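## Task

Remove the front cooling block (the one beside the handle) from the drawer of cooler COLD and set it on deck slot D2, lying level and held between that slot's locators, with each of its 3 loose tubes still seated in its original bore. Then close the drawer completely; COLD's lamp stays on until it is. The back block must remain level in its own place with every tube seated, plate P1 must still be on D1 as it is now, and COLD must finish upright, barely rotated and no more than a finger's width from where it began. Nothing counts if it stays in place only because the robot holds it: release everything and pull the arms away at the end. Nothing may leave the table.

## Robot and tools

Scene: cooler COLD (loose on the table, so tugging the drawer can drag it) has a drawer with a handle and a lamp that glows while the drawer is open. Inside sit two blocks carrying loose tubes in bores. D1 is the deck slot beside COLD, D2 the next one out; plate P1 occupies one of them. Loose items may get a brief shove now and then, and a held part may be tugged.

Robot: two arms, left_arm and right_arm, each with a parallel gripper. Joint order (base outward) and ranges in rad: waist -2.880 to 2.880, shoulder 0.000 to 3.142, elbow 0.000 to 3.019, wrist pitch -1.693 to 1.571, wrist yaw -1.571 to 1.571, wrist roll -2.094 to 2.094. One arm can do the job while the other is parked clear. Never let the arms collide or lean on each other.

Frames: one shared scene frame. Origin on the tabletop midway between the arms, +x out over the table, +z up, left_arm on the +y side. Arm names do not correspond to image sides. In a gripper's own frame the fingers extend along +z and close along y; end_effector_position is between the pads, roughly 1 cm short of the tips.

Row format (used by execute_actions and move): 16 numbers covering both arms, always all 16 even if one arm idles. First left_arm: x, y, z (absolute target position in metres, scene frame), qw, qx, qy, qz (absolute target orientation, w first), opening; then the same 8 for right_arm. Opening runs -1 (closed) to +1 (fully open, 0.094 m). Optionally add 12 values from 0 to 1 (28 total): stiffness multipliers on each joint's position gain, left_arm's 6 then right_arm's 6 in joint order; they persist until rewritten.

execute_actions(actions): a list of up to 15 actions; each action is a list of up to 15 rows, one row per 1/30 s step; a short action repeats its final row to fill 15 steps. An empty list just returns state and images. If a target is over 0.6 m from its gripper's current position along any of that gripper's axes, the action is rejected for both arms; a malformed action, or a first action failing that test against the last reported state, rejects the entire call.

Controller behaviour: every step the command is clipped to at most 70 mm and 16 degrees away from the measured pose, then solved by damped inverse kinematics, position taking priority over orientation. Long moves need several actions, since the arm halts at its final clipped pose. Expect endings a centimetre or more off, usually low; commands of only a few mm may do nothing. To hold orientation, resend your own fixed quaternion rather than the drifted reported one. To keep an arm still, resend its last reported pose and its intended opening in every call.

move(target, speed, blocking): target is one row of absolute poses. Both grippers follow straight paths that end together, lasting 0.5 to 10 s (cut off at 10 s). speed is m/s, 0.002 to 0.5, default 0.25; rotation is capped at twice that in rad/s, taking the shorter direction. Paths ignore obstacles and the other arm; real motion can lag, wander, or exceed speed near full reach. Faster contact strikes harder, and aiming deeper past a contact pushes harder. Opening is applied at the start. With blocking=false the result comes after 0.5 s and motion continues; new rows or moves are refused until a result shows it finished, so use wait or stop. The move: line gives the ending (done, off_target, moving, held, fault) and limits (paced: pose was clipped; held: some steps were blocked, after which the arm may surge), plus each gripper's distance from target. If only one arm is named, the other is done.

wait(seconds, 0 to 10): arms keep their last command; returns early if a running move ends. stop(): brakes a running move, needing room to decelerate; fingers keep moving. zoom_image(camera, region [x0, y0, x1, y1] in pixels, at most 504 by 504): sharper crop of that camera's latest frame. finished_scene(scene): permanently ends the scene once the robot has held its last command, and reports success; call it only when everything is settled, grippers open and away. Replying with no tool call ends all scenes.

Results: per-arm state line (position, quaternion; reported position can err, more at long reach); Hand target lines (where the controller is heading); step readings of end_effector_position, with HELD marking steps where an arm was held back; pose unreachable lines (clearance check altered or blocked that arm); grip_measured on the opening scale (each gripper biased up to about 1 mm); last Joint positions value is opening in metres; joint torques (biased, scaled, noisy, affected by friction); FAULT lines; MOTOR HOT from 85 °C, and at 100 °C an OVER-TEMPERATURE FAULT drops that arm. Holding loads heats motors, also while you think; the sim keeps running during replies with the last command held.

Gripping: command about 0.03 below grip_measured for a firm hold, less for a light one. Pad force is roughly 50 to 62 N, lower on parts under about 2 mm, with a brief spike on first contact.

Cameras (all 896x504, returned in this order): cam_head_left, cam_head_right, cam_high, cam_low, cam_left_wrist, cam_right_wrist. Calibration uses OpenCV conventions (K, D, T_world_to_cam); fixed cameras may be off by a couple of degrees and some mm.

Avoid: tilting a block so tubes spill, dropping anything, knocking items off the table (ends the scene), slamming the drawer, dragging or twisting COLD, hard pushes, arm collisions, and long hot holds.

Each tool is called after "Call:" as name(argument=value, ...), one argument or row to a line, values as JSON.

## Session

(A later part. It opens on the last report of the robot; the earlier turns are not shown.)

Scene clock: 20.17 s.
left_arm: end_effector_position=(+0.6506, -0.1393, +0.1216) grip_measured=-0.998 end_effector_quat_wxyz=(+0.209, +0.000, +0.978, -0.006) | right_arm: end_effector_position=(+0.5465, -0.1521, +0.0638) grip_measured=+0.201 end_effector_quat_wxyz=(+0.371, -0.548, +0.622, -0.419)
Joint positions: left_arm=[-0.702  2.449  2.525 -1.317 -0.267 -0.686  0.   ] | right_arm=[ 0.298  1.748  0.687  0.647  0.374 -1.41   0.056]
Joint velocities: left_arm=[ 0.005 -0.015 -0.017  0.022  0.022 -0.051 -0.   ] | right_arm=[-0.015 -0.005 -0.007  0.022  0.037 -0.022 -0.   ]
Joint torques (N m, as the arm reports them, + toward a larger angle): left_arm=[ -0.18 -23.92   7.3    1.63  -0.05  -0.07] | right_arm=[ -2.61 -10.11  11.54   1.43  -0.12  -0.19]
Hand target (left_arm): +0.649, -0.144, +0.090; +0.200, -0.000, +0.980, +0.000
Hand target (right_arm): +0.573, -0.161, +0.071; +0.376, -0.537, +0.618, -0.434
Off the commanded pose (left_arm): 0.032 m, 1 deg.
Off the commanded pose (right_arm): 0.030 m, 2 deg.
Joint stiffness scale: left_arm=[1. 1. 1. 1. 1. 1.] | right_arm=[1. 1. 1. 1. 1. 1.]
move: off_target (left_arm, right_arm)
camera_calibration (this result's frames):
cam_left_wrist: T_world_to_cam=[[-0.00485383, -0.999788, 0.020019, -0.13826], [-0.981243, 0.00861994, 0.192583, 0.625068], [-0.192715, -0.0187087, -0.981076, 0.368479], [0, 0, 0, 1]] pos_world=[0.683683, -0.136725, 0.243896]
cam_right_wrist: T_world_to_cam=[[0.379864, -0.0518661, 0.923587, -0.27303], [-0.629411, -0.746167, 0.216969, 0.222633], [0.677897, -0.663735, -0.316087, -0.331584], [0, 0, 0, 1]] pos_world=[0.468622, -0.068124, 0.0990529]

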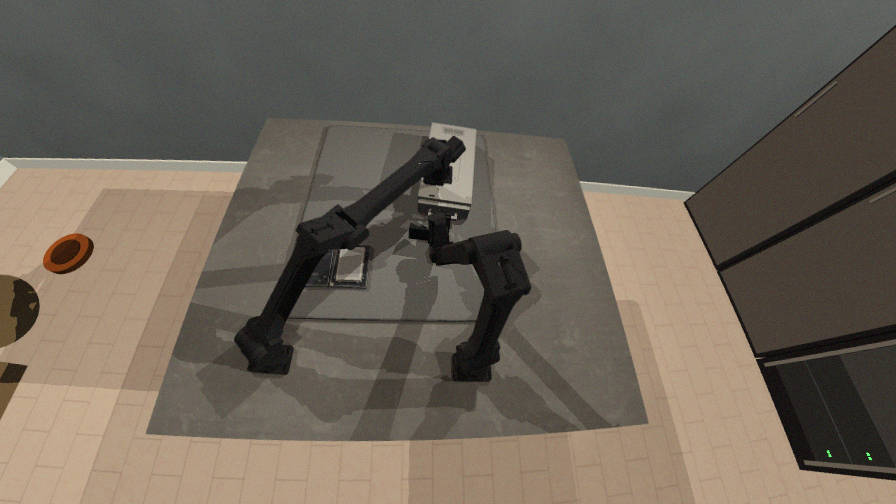

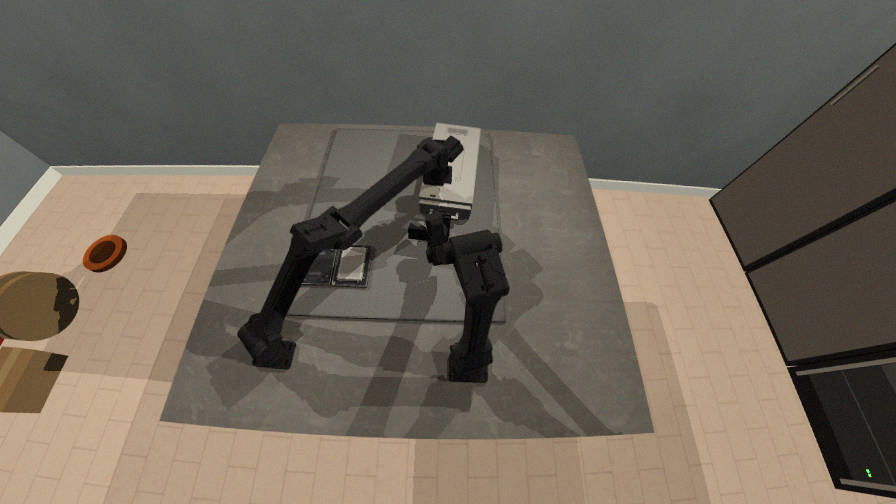

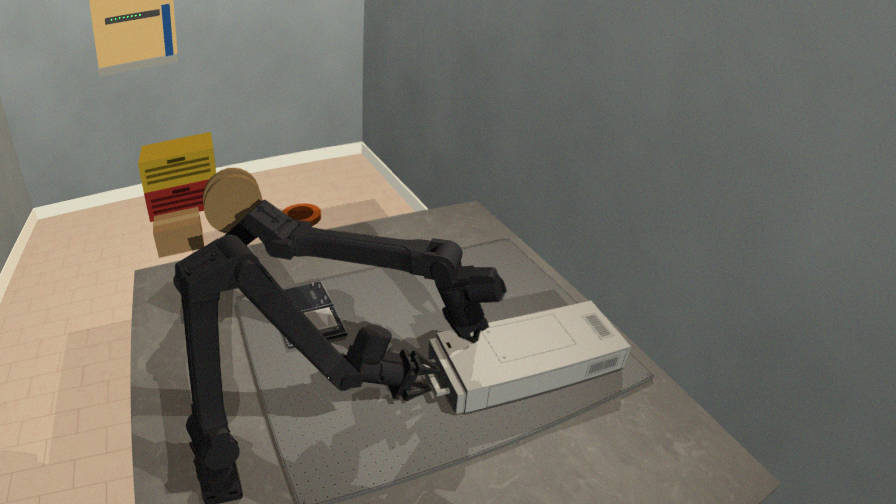

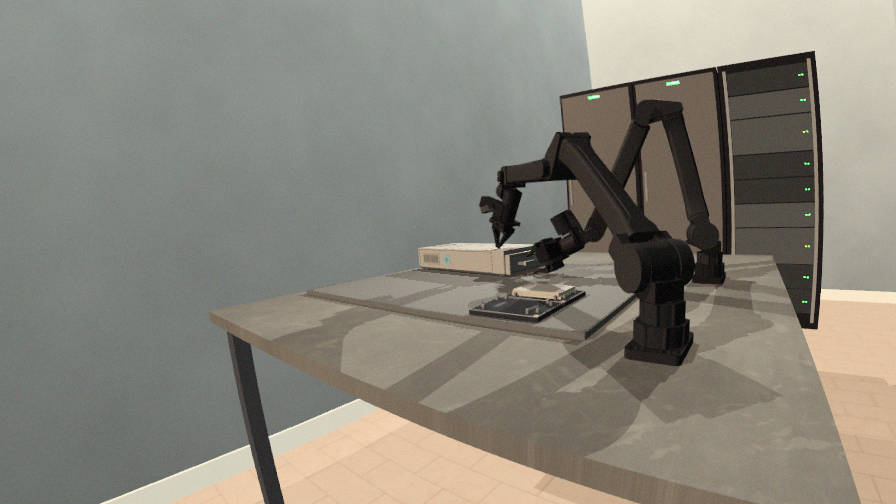

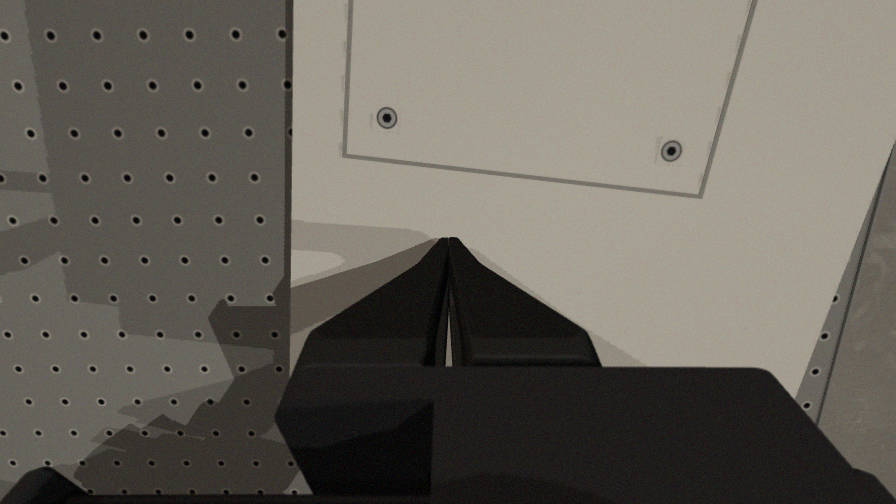

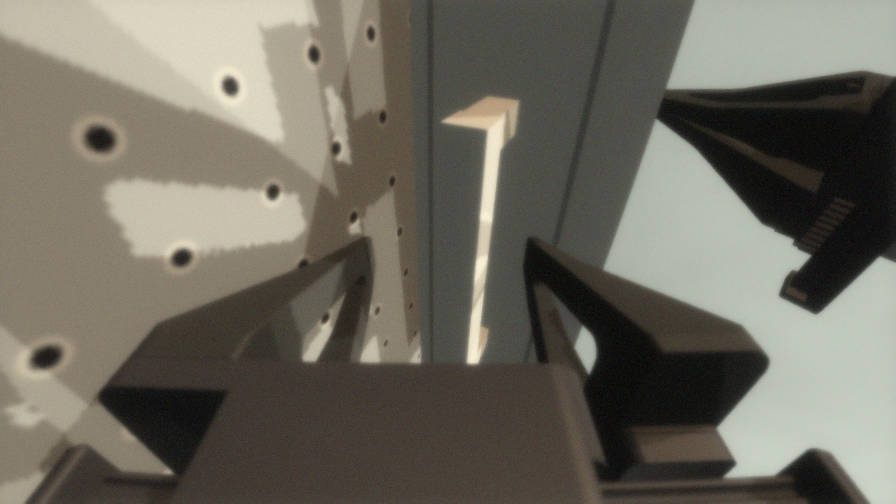

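Contact with the face. Close, then pull.

Call:
move(
  target=[0.65,-0.145,0.09,0.2,0,0.98,0,-1,0.55,-0.154,0.075,0.376,-0.537,0.618,-0.433,-1],
  speed=0.05,
)

Call:
move(
  target=[0.65,-0.145,0.09,0.2,0,0.98,0,-1,0.285,-0.119,0.08,0.376,-0.537,0.618,-0.433,-1],
  speed=0.1,
)

Scene clock: 23.50 s.
left_arm: end_effector_position=(+0.6506, -0.1391, +0.1218) grip_measured=-0.998 end_effector_quat_wxyz=(+0.209, +0.000, +0.978, -0.006) | right_arm: end_effector_position=(+0.5481, -0.1525, +0.0680) grip_measured=-0.714 end_effector_quat_wxyz=(+0.375, -0.541, +0.624, -0.421)
Joint positions: left_arm=[-0.702  2.448  2.523 -1.316 -0.269 -0.686  0.   ] | right_arm=[ 0.298  1.745  0.69   0.653  0.379 -1.402  0.013]
Joint velocities: left_arm=[-0.015 -0.015 -0.002 -0.032 -0.037  0.037  0.   ] | right_arm=[-0.015 -0.005 -0.007 -0.002  0.022  0.007 -0.   ]
Joint torques (N m, as the arm reports them, + toward a larger angle): left_arm=[ -0.29 -23.84   7.43   1.7   -0.04  -0.07] | right_arm=[ -0.71 -14.26   6.36   1.48   0.64  -0.13]
Hand target (left_arm): +0.649, -0.144, +0.090; +0.200, +0.000, +0.980, +0.000
Hand target (right_arm): +0.550, -0.154, +0.075; +0.376, -0.537, +0.618, -0.433
Off the commanded pose (left_arm): 0.032 m, 1 deg.
Off the commanded pose (right_arm): 0.007 m, 2 deg.
Joint stiffness scale: left_arm=[1. 1. 1. 1. 1. 1.] | right_arm=[1. 1. 1. 1. 1. 1.]
move: off_target (left_arm)
camera_calibration (this result's frames):
cam_left_wrist: T_world_to_cam=[[-0.0045036, -0.9998, 0.0194635, -0.1382], [-0.981439, 0.00815083, 0.191599, 0.625248], [-0.19172, -0.0182394, -0.98128, 0.3681], [0, 0, 0, 1]] pos_world=[0.683593, -0.136555, 0.244102]
cam_right_wrist: T_world_to_cam=[[0.367929, -0.0623106, 0.927764, -0.272788], [-0.637508, -0.743246, 0.202902, 0.228317], [0.676914, -0.66611, -0.313185, -0.331634], [0, 0, 0, 1]] pos_world=[0.470408, -0.0682063, 0.102894]

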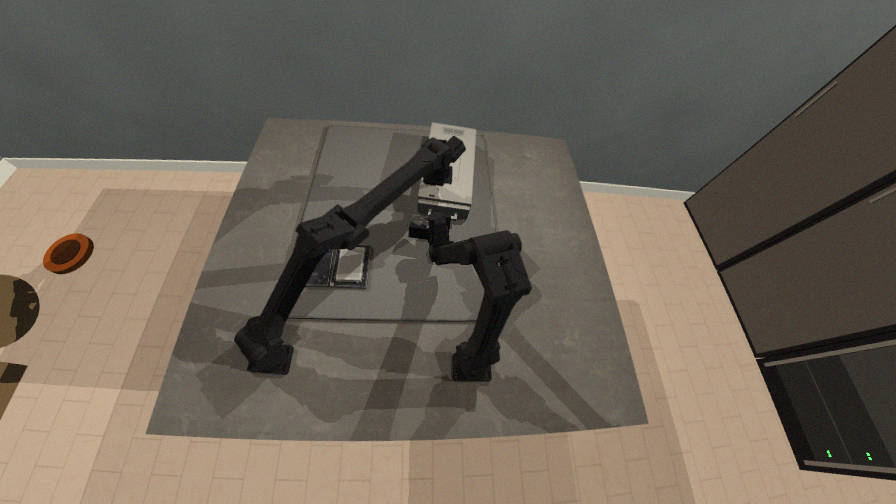

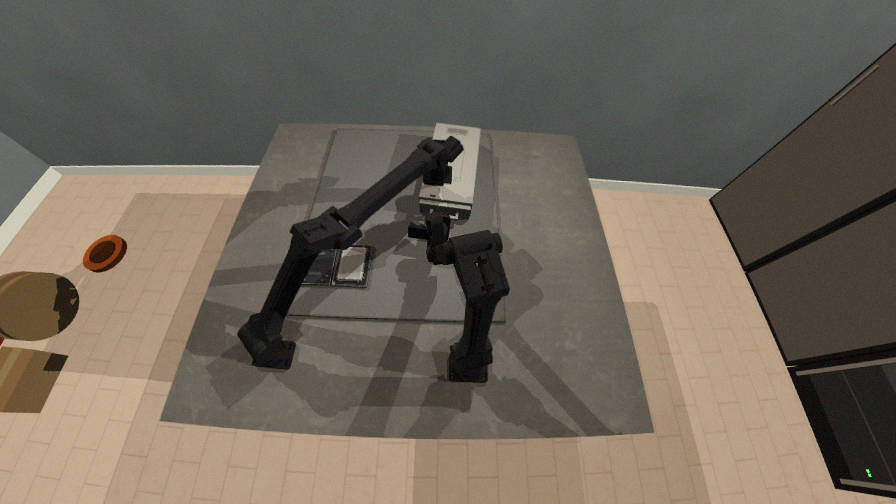

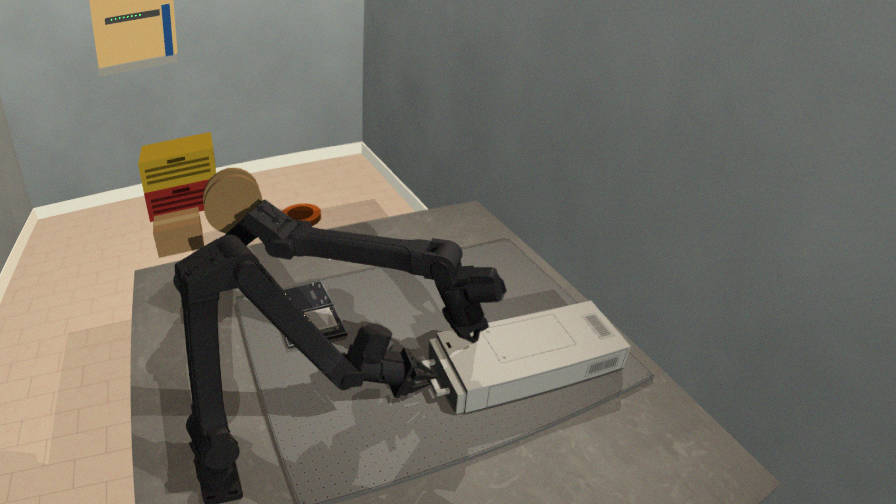

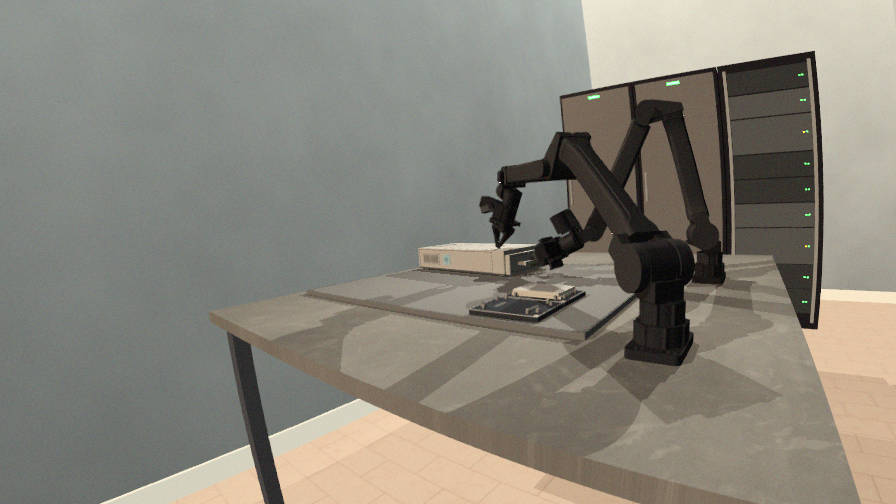

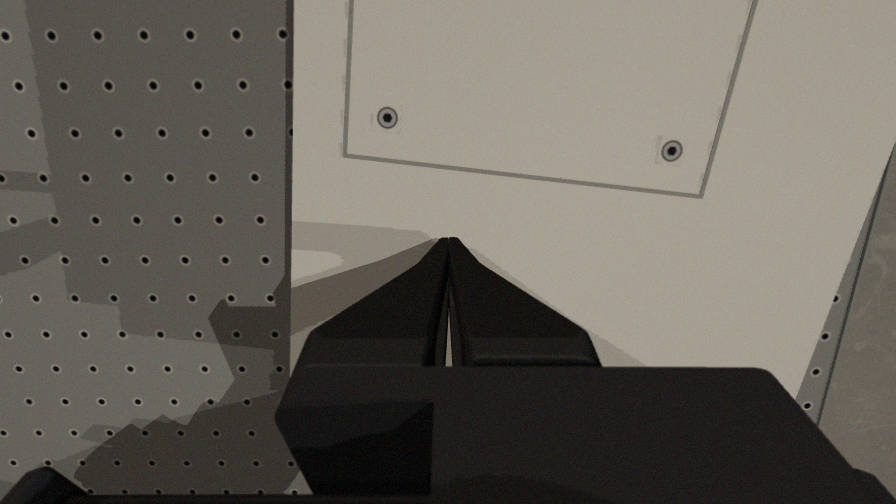

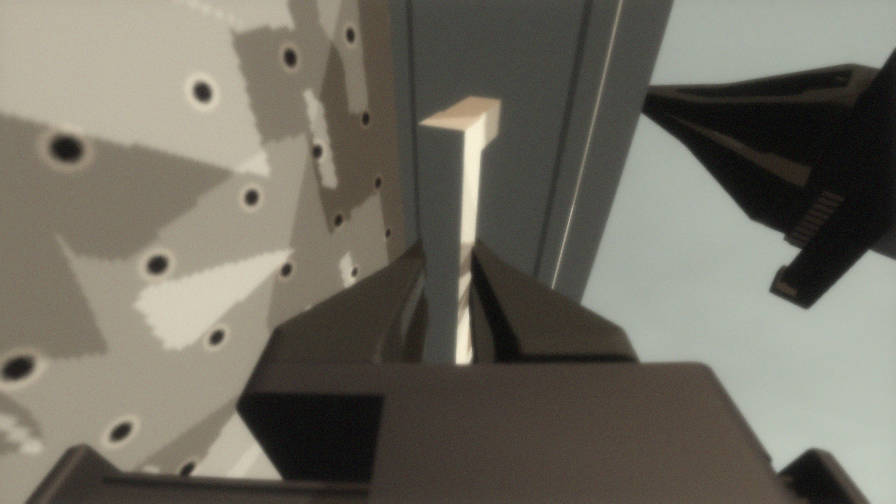

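Scene clock: 26.43 s.
left_arm: end_effector_position=(+0.6509, -0.1394, +0.1219) grip_measured=-0.998 end_effector_quat_wxyz=(+0.210, +0.000, +0.978, -0.006) | right_arm: end_effector_position=(+0.2916, -0.1210, +0.0602) grip_measured=-0.712 end_effector_quat_wxyz=(+0.362, -0.541, +0.634, -0.418)
Joint positions: left_arm=[-0.702  2.448  2.523 -1.314 -0.269 -0.686  0.   ] | right_arm=[ 0.83   1.264  0.161  0.469  0.857 -1.054  0.014]
Joint velocities: left_arm=[-0.005 -0.005  0.007  0.002 -0.007 -0.022  0.   ] | right_arm=[-0.005 -0.015  0.002 -0.032 -0.022 -0.037  0.   ]
Joint torques (N m, as the arm reports them, + toward a larger angle): left_arm=[ -0.3  -23.34   7.5    1.63  -0.02  -0.07] | right_arm=[ 2.15 -8.53  4.71  0.53  2.02 -0.03]
Hand target (left_arm): +0.649, -0.144, +0.090; +0.200, +0.000, +0.980, +0.000
Hand target (right_arm): +0.284, -0.116, +0.073; +0.379, -0.536, +0.623, -0.426
Off the commanded pose (left_arm): 0.032 m, 1 deg.
Off the commanded pose (right_arm): 0.021 m, 3 deg.
Joint stiffness scale: left_arm=[1. 1. 1. 1. 1. 1.] | right_arm=[1. 1. 1. 1. 1. 1.]
move: off_target (left_arm, right_arm)
camera_calibration (this result's frames):
cam_left_wrist: T_world_to_cam=[[-0.00453212, -0.999775, 0.0207311, -0.138623], [-0.98171, 0.00839409, 0.190196, 0.625919], [-0.190327, -0.01949, -0.981527, 0.367251], [0, 0, 0, 1]] pos_world=[0.683741, -0.136688, 0.244294]
cam_right_wrist: T_world_to_cam=[[0.392224, -0.0690885, 0.917272, -0.176483], [-0.64582, -0.730772, 0.22111, 0.0926216], [0.65504, -0.679117, -0.331245, -0.133512], [0, 0, 0, 1]] pos_world=[0.216494, -0.0351781, 0.097178]

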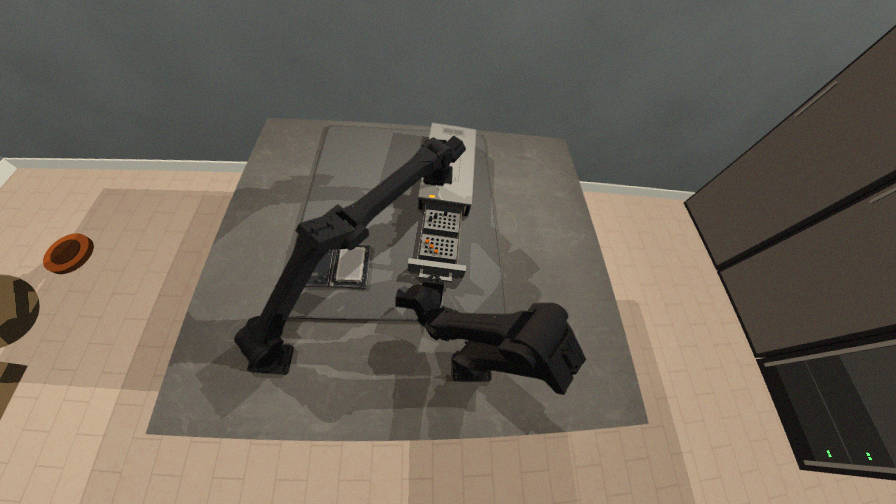

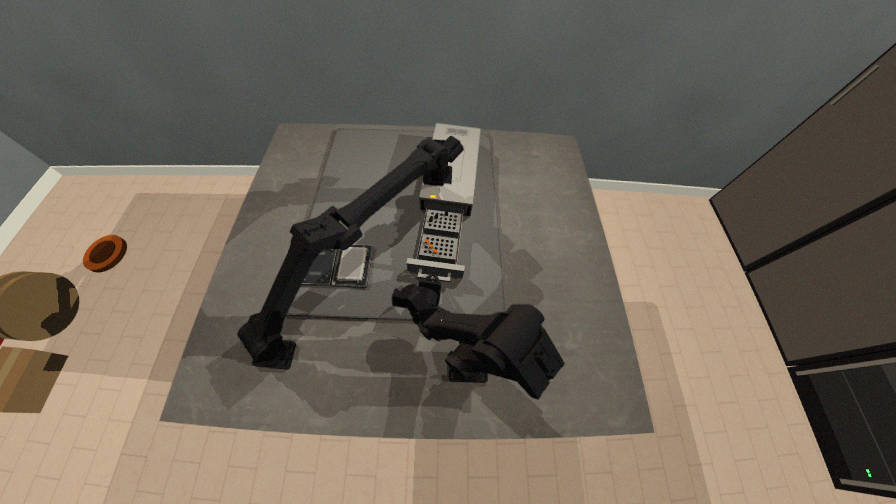

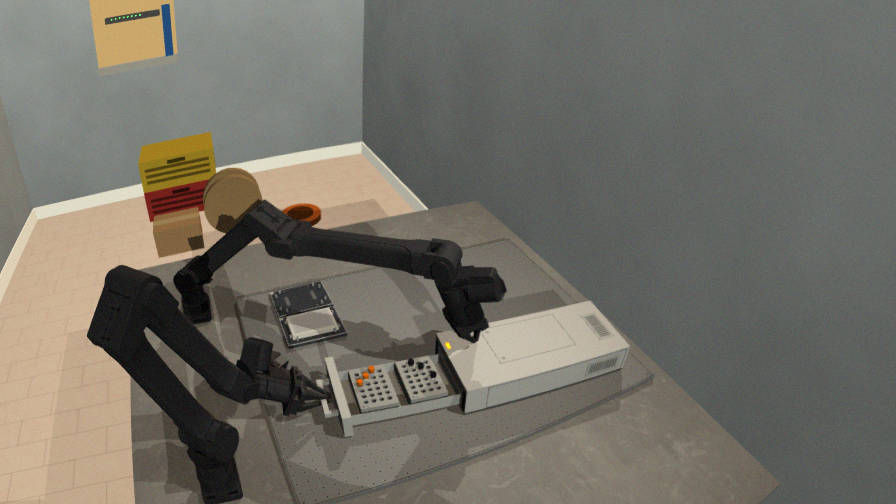

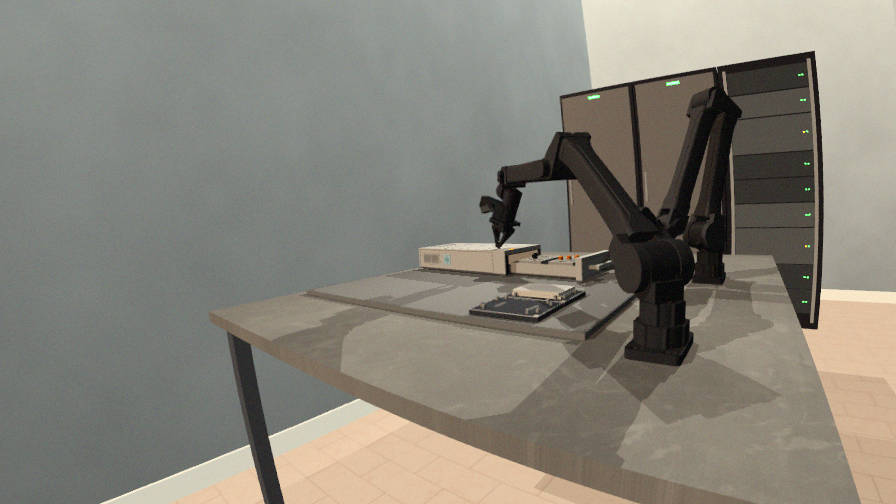

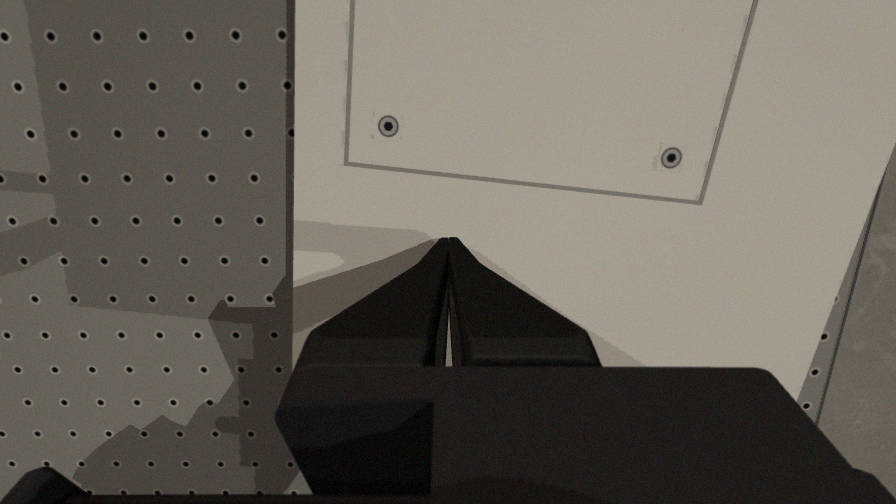

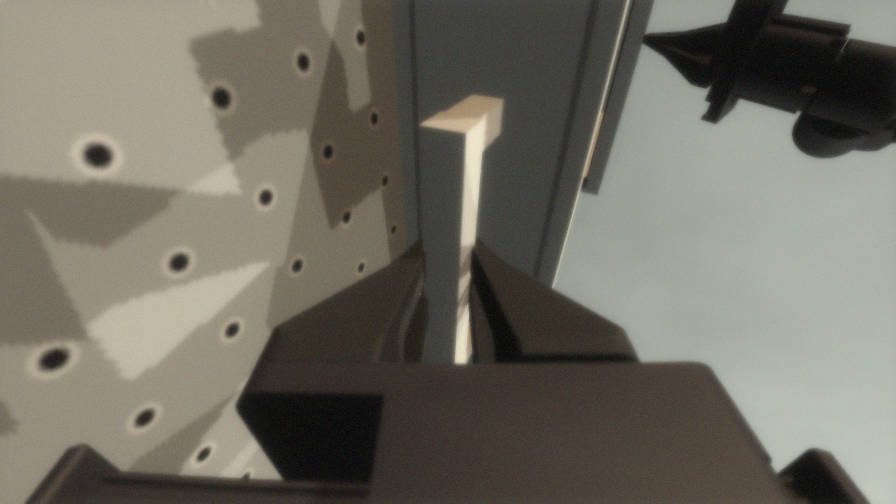

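Call:
move(
  target=[0.55,-0.13,0.22,0,0,1,0,1,0.293,-0.121,0.07,0.376,-0.537,0.618,-0.433,-1],
)

Call:
move(
  target=[0.40,-0.135,0.19,0,0.755,0.656,0,1,0.293,-0.121,0.07,0.376,-0.537,0.618,-0.433,-1],
  speed=0.4,
)

Scene clock: 31.93 s.
left_arm: end_effector_position=(+0.5593, -0.1234, +0.2164) grip_measured=+0.999 end_effector_quat_wxyz=(+0.062, -0.000, +0.997, -0.049) | right_arm: end_effector_position=(+0.2925, -0.1203, +0.0603) grip_measured=-0.712 end_effector_quat_wxyz=(+0.367, -0.541, +0.631, -0.418)
Joint positions: left_arm=[-0.71   2.315  2.57  -1.668 -0.011 -0.739  0.094] | right_arm=[ 0.828  1.278  0.156  0.507  0.853 -1.069  0.014]
Joint velocities: left_arm=[-0.005 -0.005  0.007 -0.002 -0.066 -0.022  0.   ] | right_arm=[-0.005 -0.005 -0.002 -0.002 -0.022  0.007  0.   ]
Joint torques (N m, as the arm reports them, + toward a larger angle): left_arm=[ -0.48 -25.63   7.65  -0.28   0.28  -0.09] | right_arm=[-0.45 -5.02  4.75  2.04  1.11 -0.43]
Hand target (left_arm): +0.550, -0.128, +0.218; +0.056, +0.001, +0.997, -0.048
Hand target (right_arm): +0.293, -0.121, +0.070; +0.375, -0.537, +0.620, -0.432
Off the commanded pose (left_arm): 0.012 m, 9 deg.
Off the commanded pose (right_arm): 0.010 m, 2 deg.
Joint stiffness scale: left_arm=[1. 1. 1. 1. 1. 1.] | right_arm=[1. 1. 1. 1. 1. 1.]
joint sent to its limit (left arm) — the command would take joint 4 (wrist pitch) past its lower limit, so that joint was sent only as far as its limit.
move: off_target (left_arm)
camera_calibration (this result's frames):
cam_left_wrist: T_world_to_cam=[[-0.00466975, -0.994326, 0.106273, -0.142812], [-0.881806, 0.054213, 0.468487, 0.407478], [-0.47159, -0.0915245, -0.877055, 0.568623], [0, 0, 0, 1]] pos_world=[0.626806, -0.11205, 0.322993]
cam_right_wrist: T_world_to_cam=[[0.383532, -0.0682777, 0.921, -0.174522], [-0.643148, -0.735433, 0.213305, 0.092762], [0.66277, -0.674148, -0.325975, -0.135558], [0, 0, 0, 1]] pos_world=[0.216438, -0.0350817, 0.0967598]

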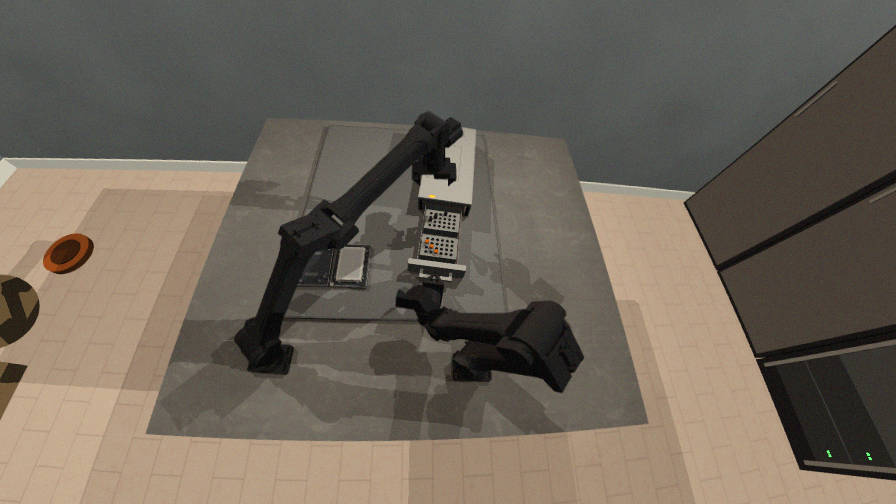

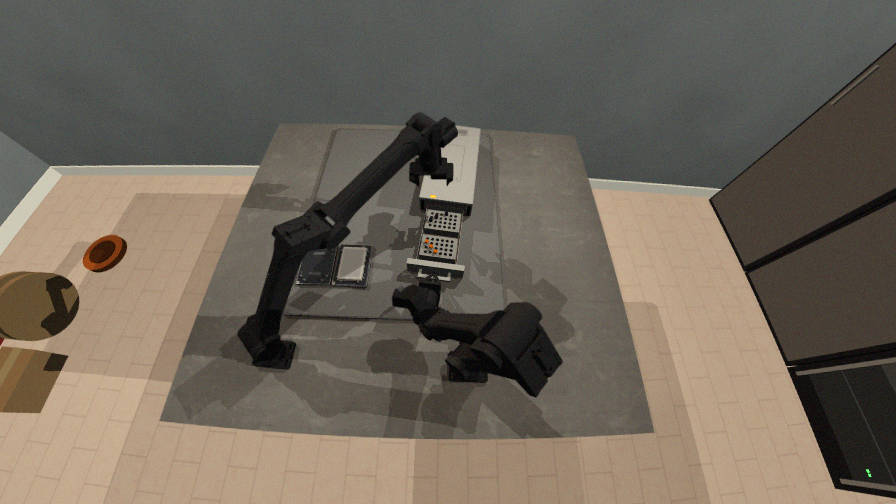

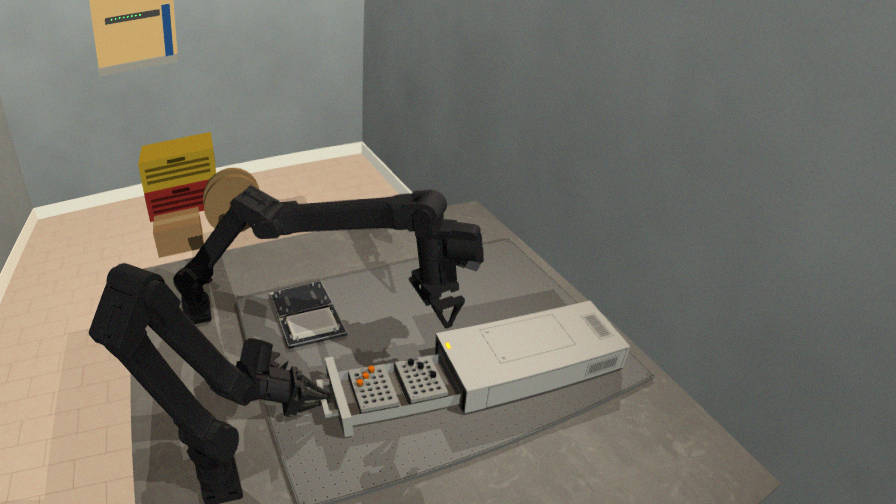

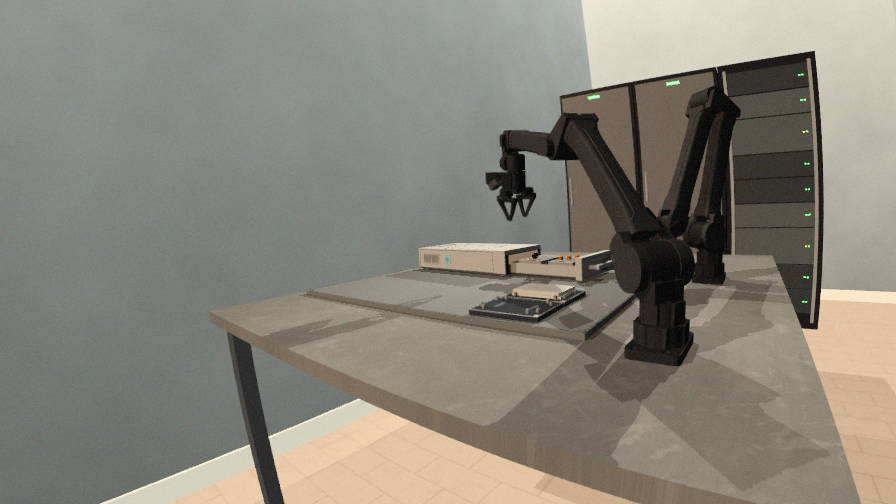

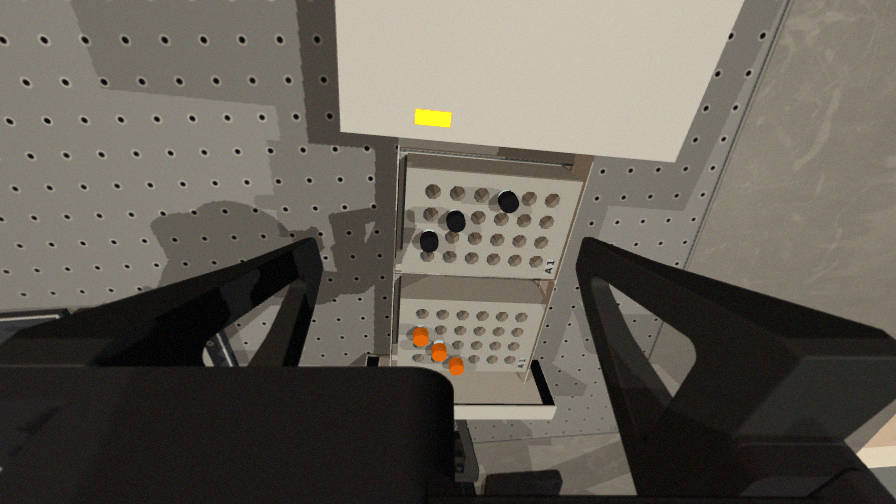

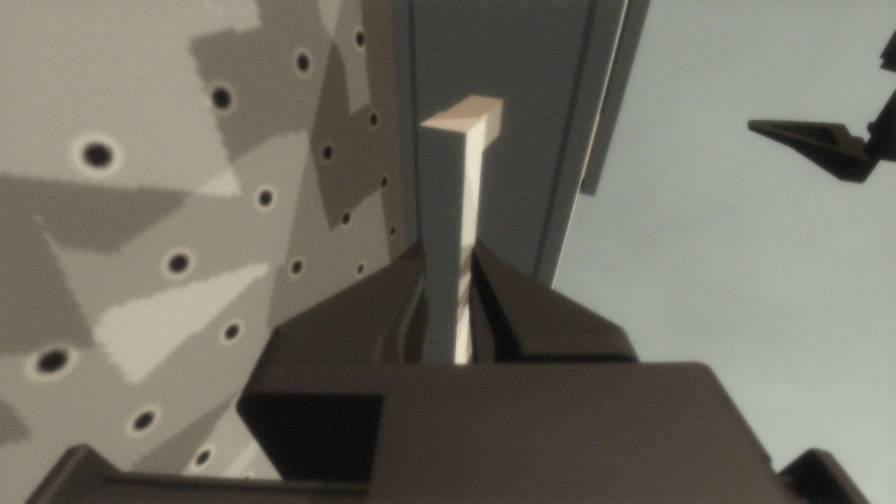

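Scene clock: 34.73 s.
left_arm: end_effector_position=(+0.4018, -0.1297, +0.1791) grip_measured=+0.999 end_effector_quat_wxyz=(-0.016, +0.748, +0.663, -0.001) | right_arm: end_effector_position=(+0.2925, -0.1203, +0.0602) grip_measured=-0.712 end_effector_quat_wxyz=(+0.367, -0.541, +0.631, -0.419)
Joint positions: left_arm=[-0.881  2.061  2.04  -1.582  0.005  0.78   0.094] | right_arm=[ 0.828  1.28   0.156  0.509  0.854 -1.07   0.014]
Joint velocities: left_arm=[-0.005 -0.015  0.002 -0.002 -0.007  0.022  0.   ] | right_arm=[-0.005 -0.015 -0.027 -0.007 -0.022  0.037  0.   ]
Joint torques (N m, as the arm reports them, + toward a larger angle): left_arm=[ -0.49 -23.19   7.52   0.93   0.12   0.14] | right_arm=[-0.45 -5.19  4.75  1.99  1.09 -0.43]
Hand target (left_arm): +0.400, -0.134, +0.190; +0.000, +0.755, +0.656, -0.001
Hand target (right_arm): +0.293, -0.121, +0.070; +0.375, -0.537, +0.620, -0.432
Off the commanded pose (left_arm): 0.012 m, 2 deg.
Off the commanded pose (right_arm): 0.010 m, 2 deg.
Joint stiffness scale: left_arm=[1. 1. 1. 1. 1. 1.] | right_arm=[1. 1. 1. 1. 1. 1.]
move: off_target (left_arm)
camera_calibration (this result's frames):
cam_left_wrist: T_world_to_cam=[[-0.992527, 0.117104, 0.034302, 0.408177], [0.114567, 0.797521, 0.592313, -0.0397882], [0.0420056, 0.591816, -0.804978, 0.330424], [0, 0, 0, 1]] pos_world=[0.395806, -0.211618, 0.27555]
cam_right_wrist: T_world_to_cam=[[0.383178, -0.0681344, 0.921158, -0.174346], [-0.64335, -0.735278, 0.213231, 0.0929208], [0.662779, -0.674332, -0.325576, -0.135677], [0, 0, 0, 1]] pos_world=[0.21651, -0.035048, 0.0966138]

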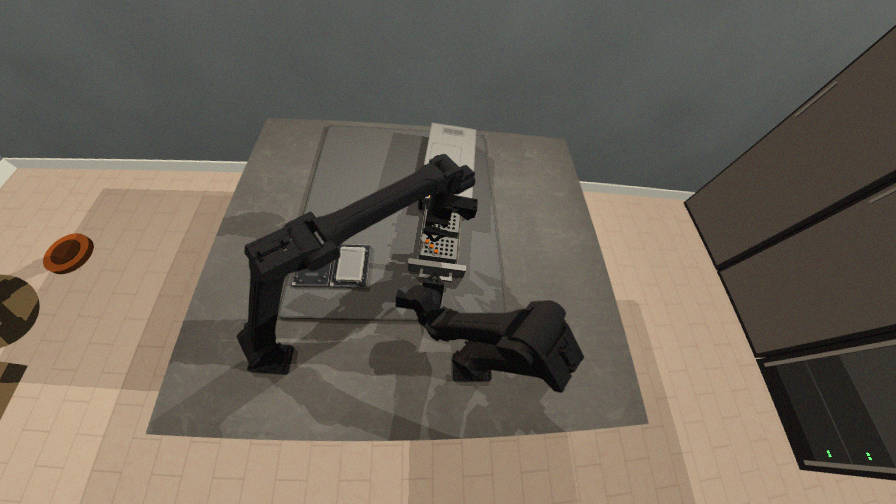

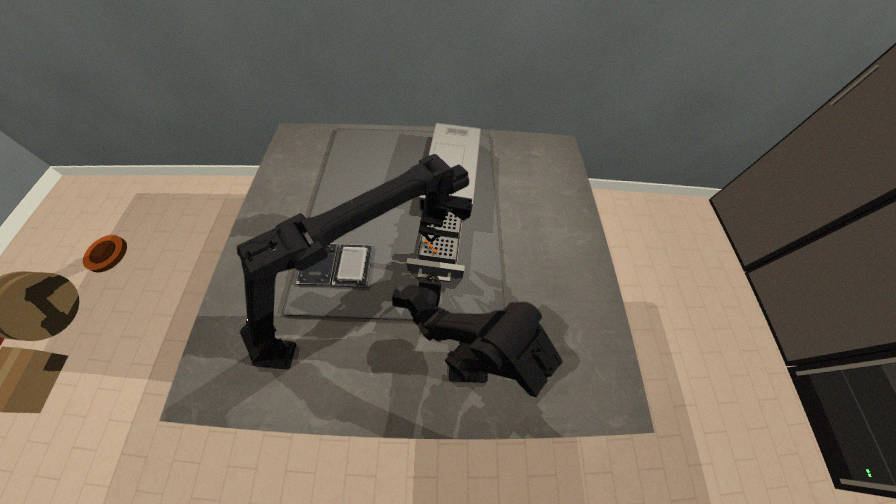

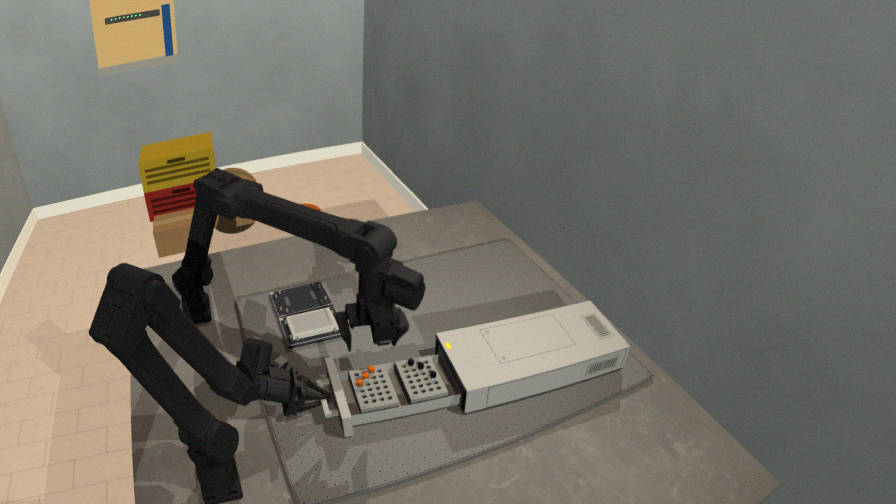

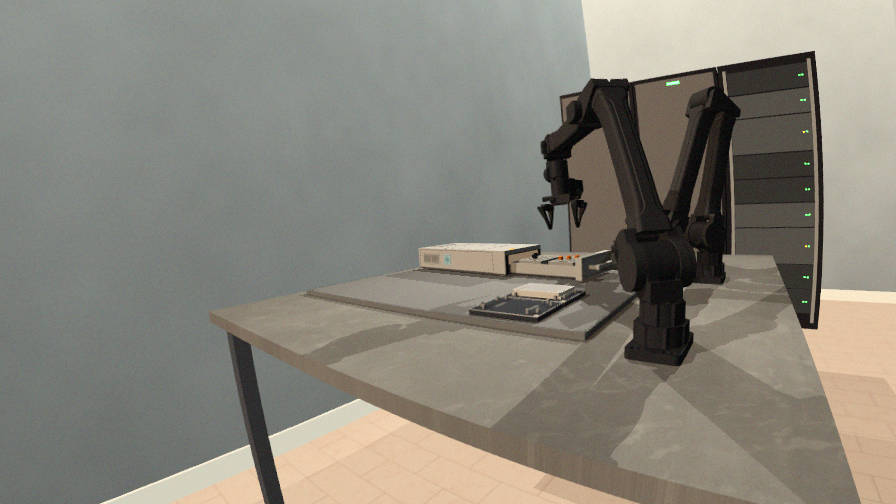

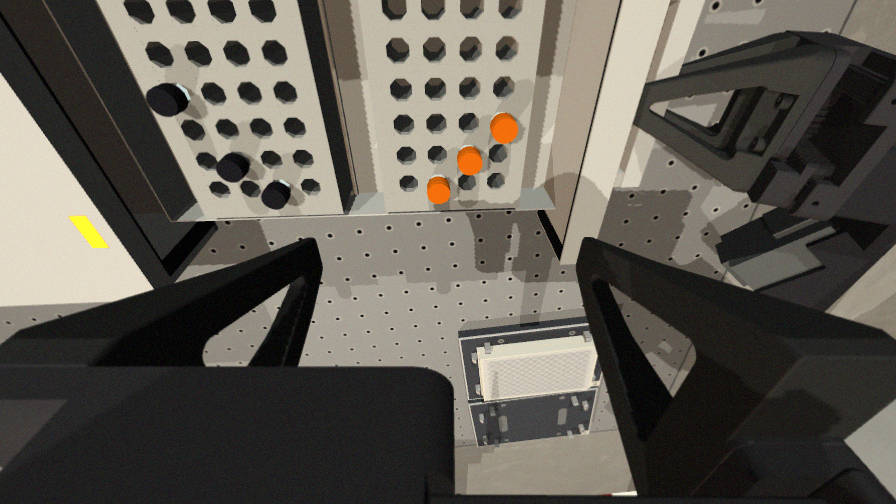

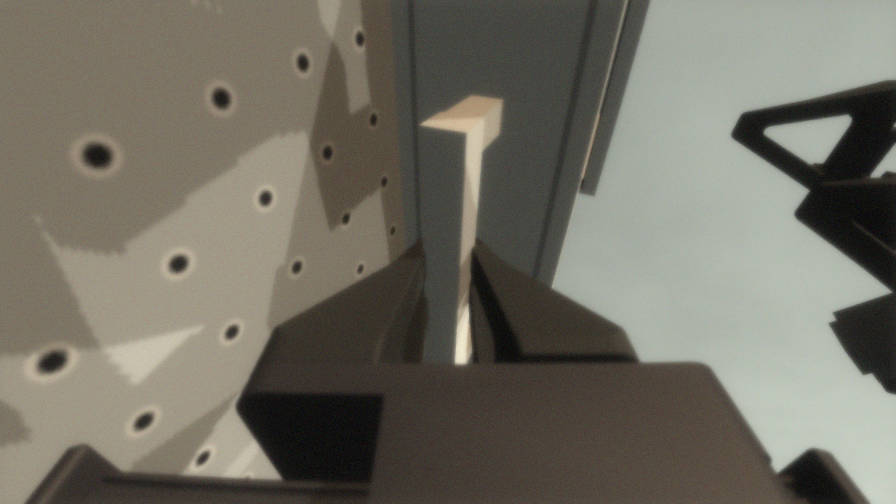

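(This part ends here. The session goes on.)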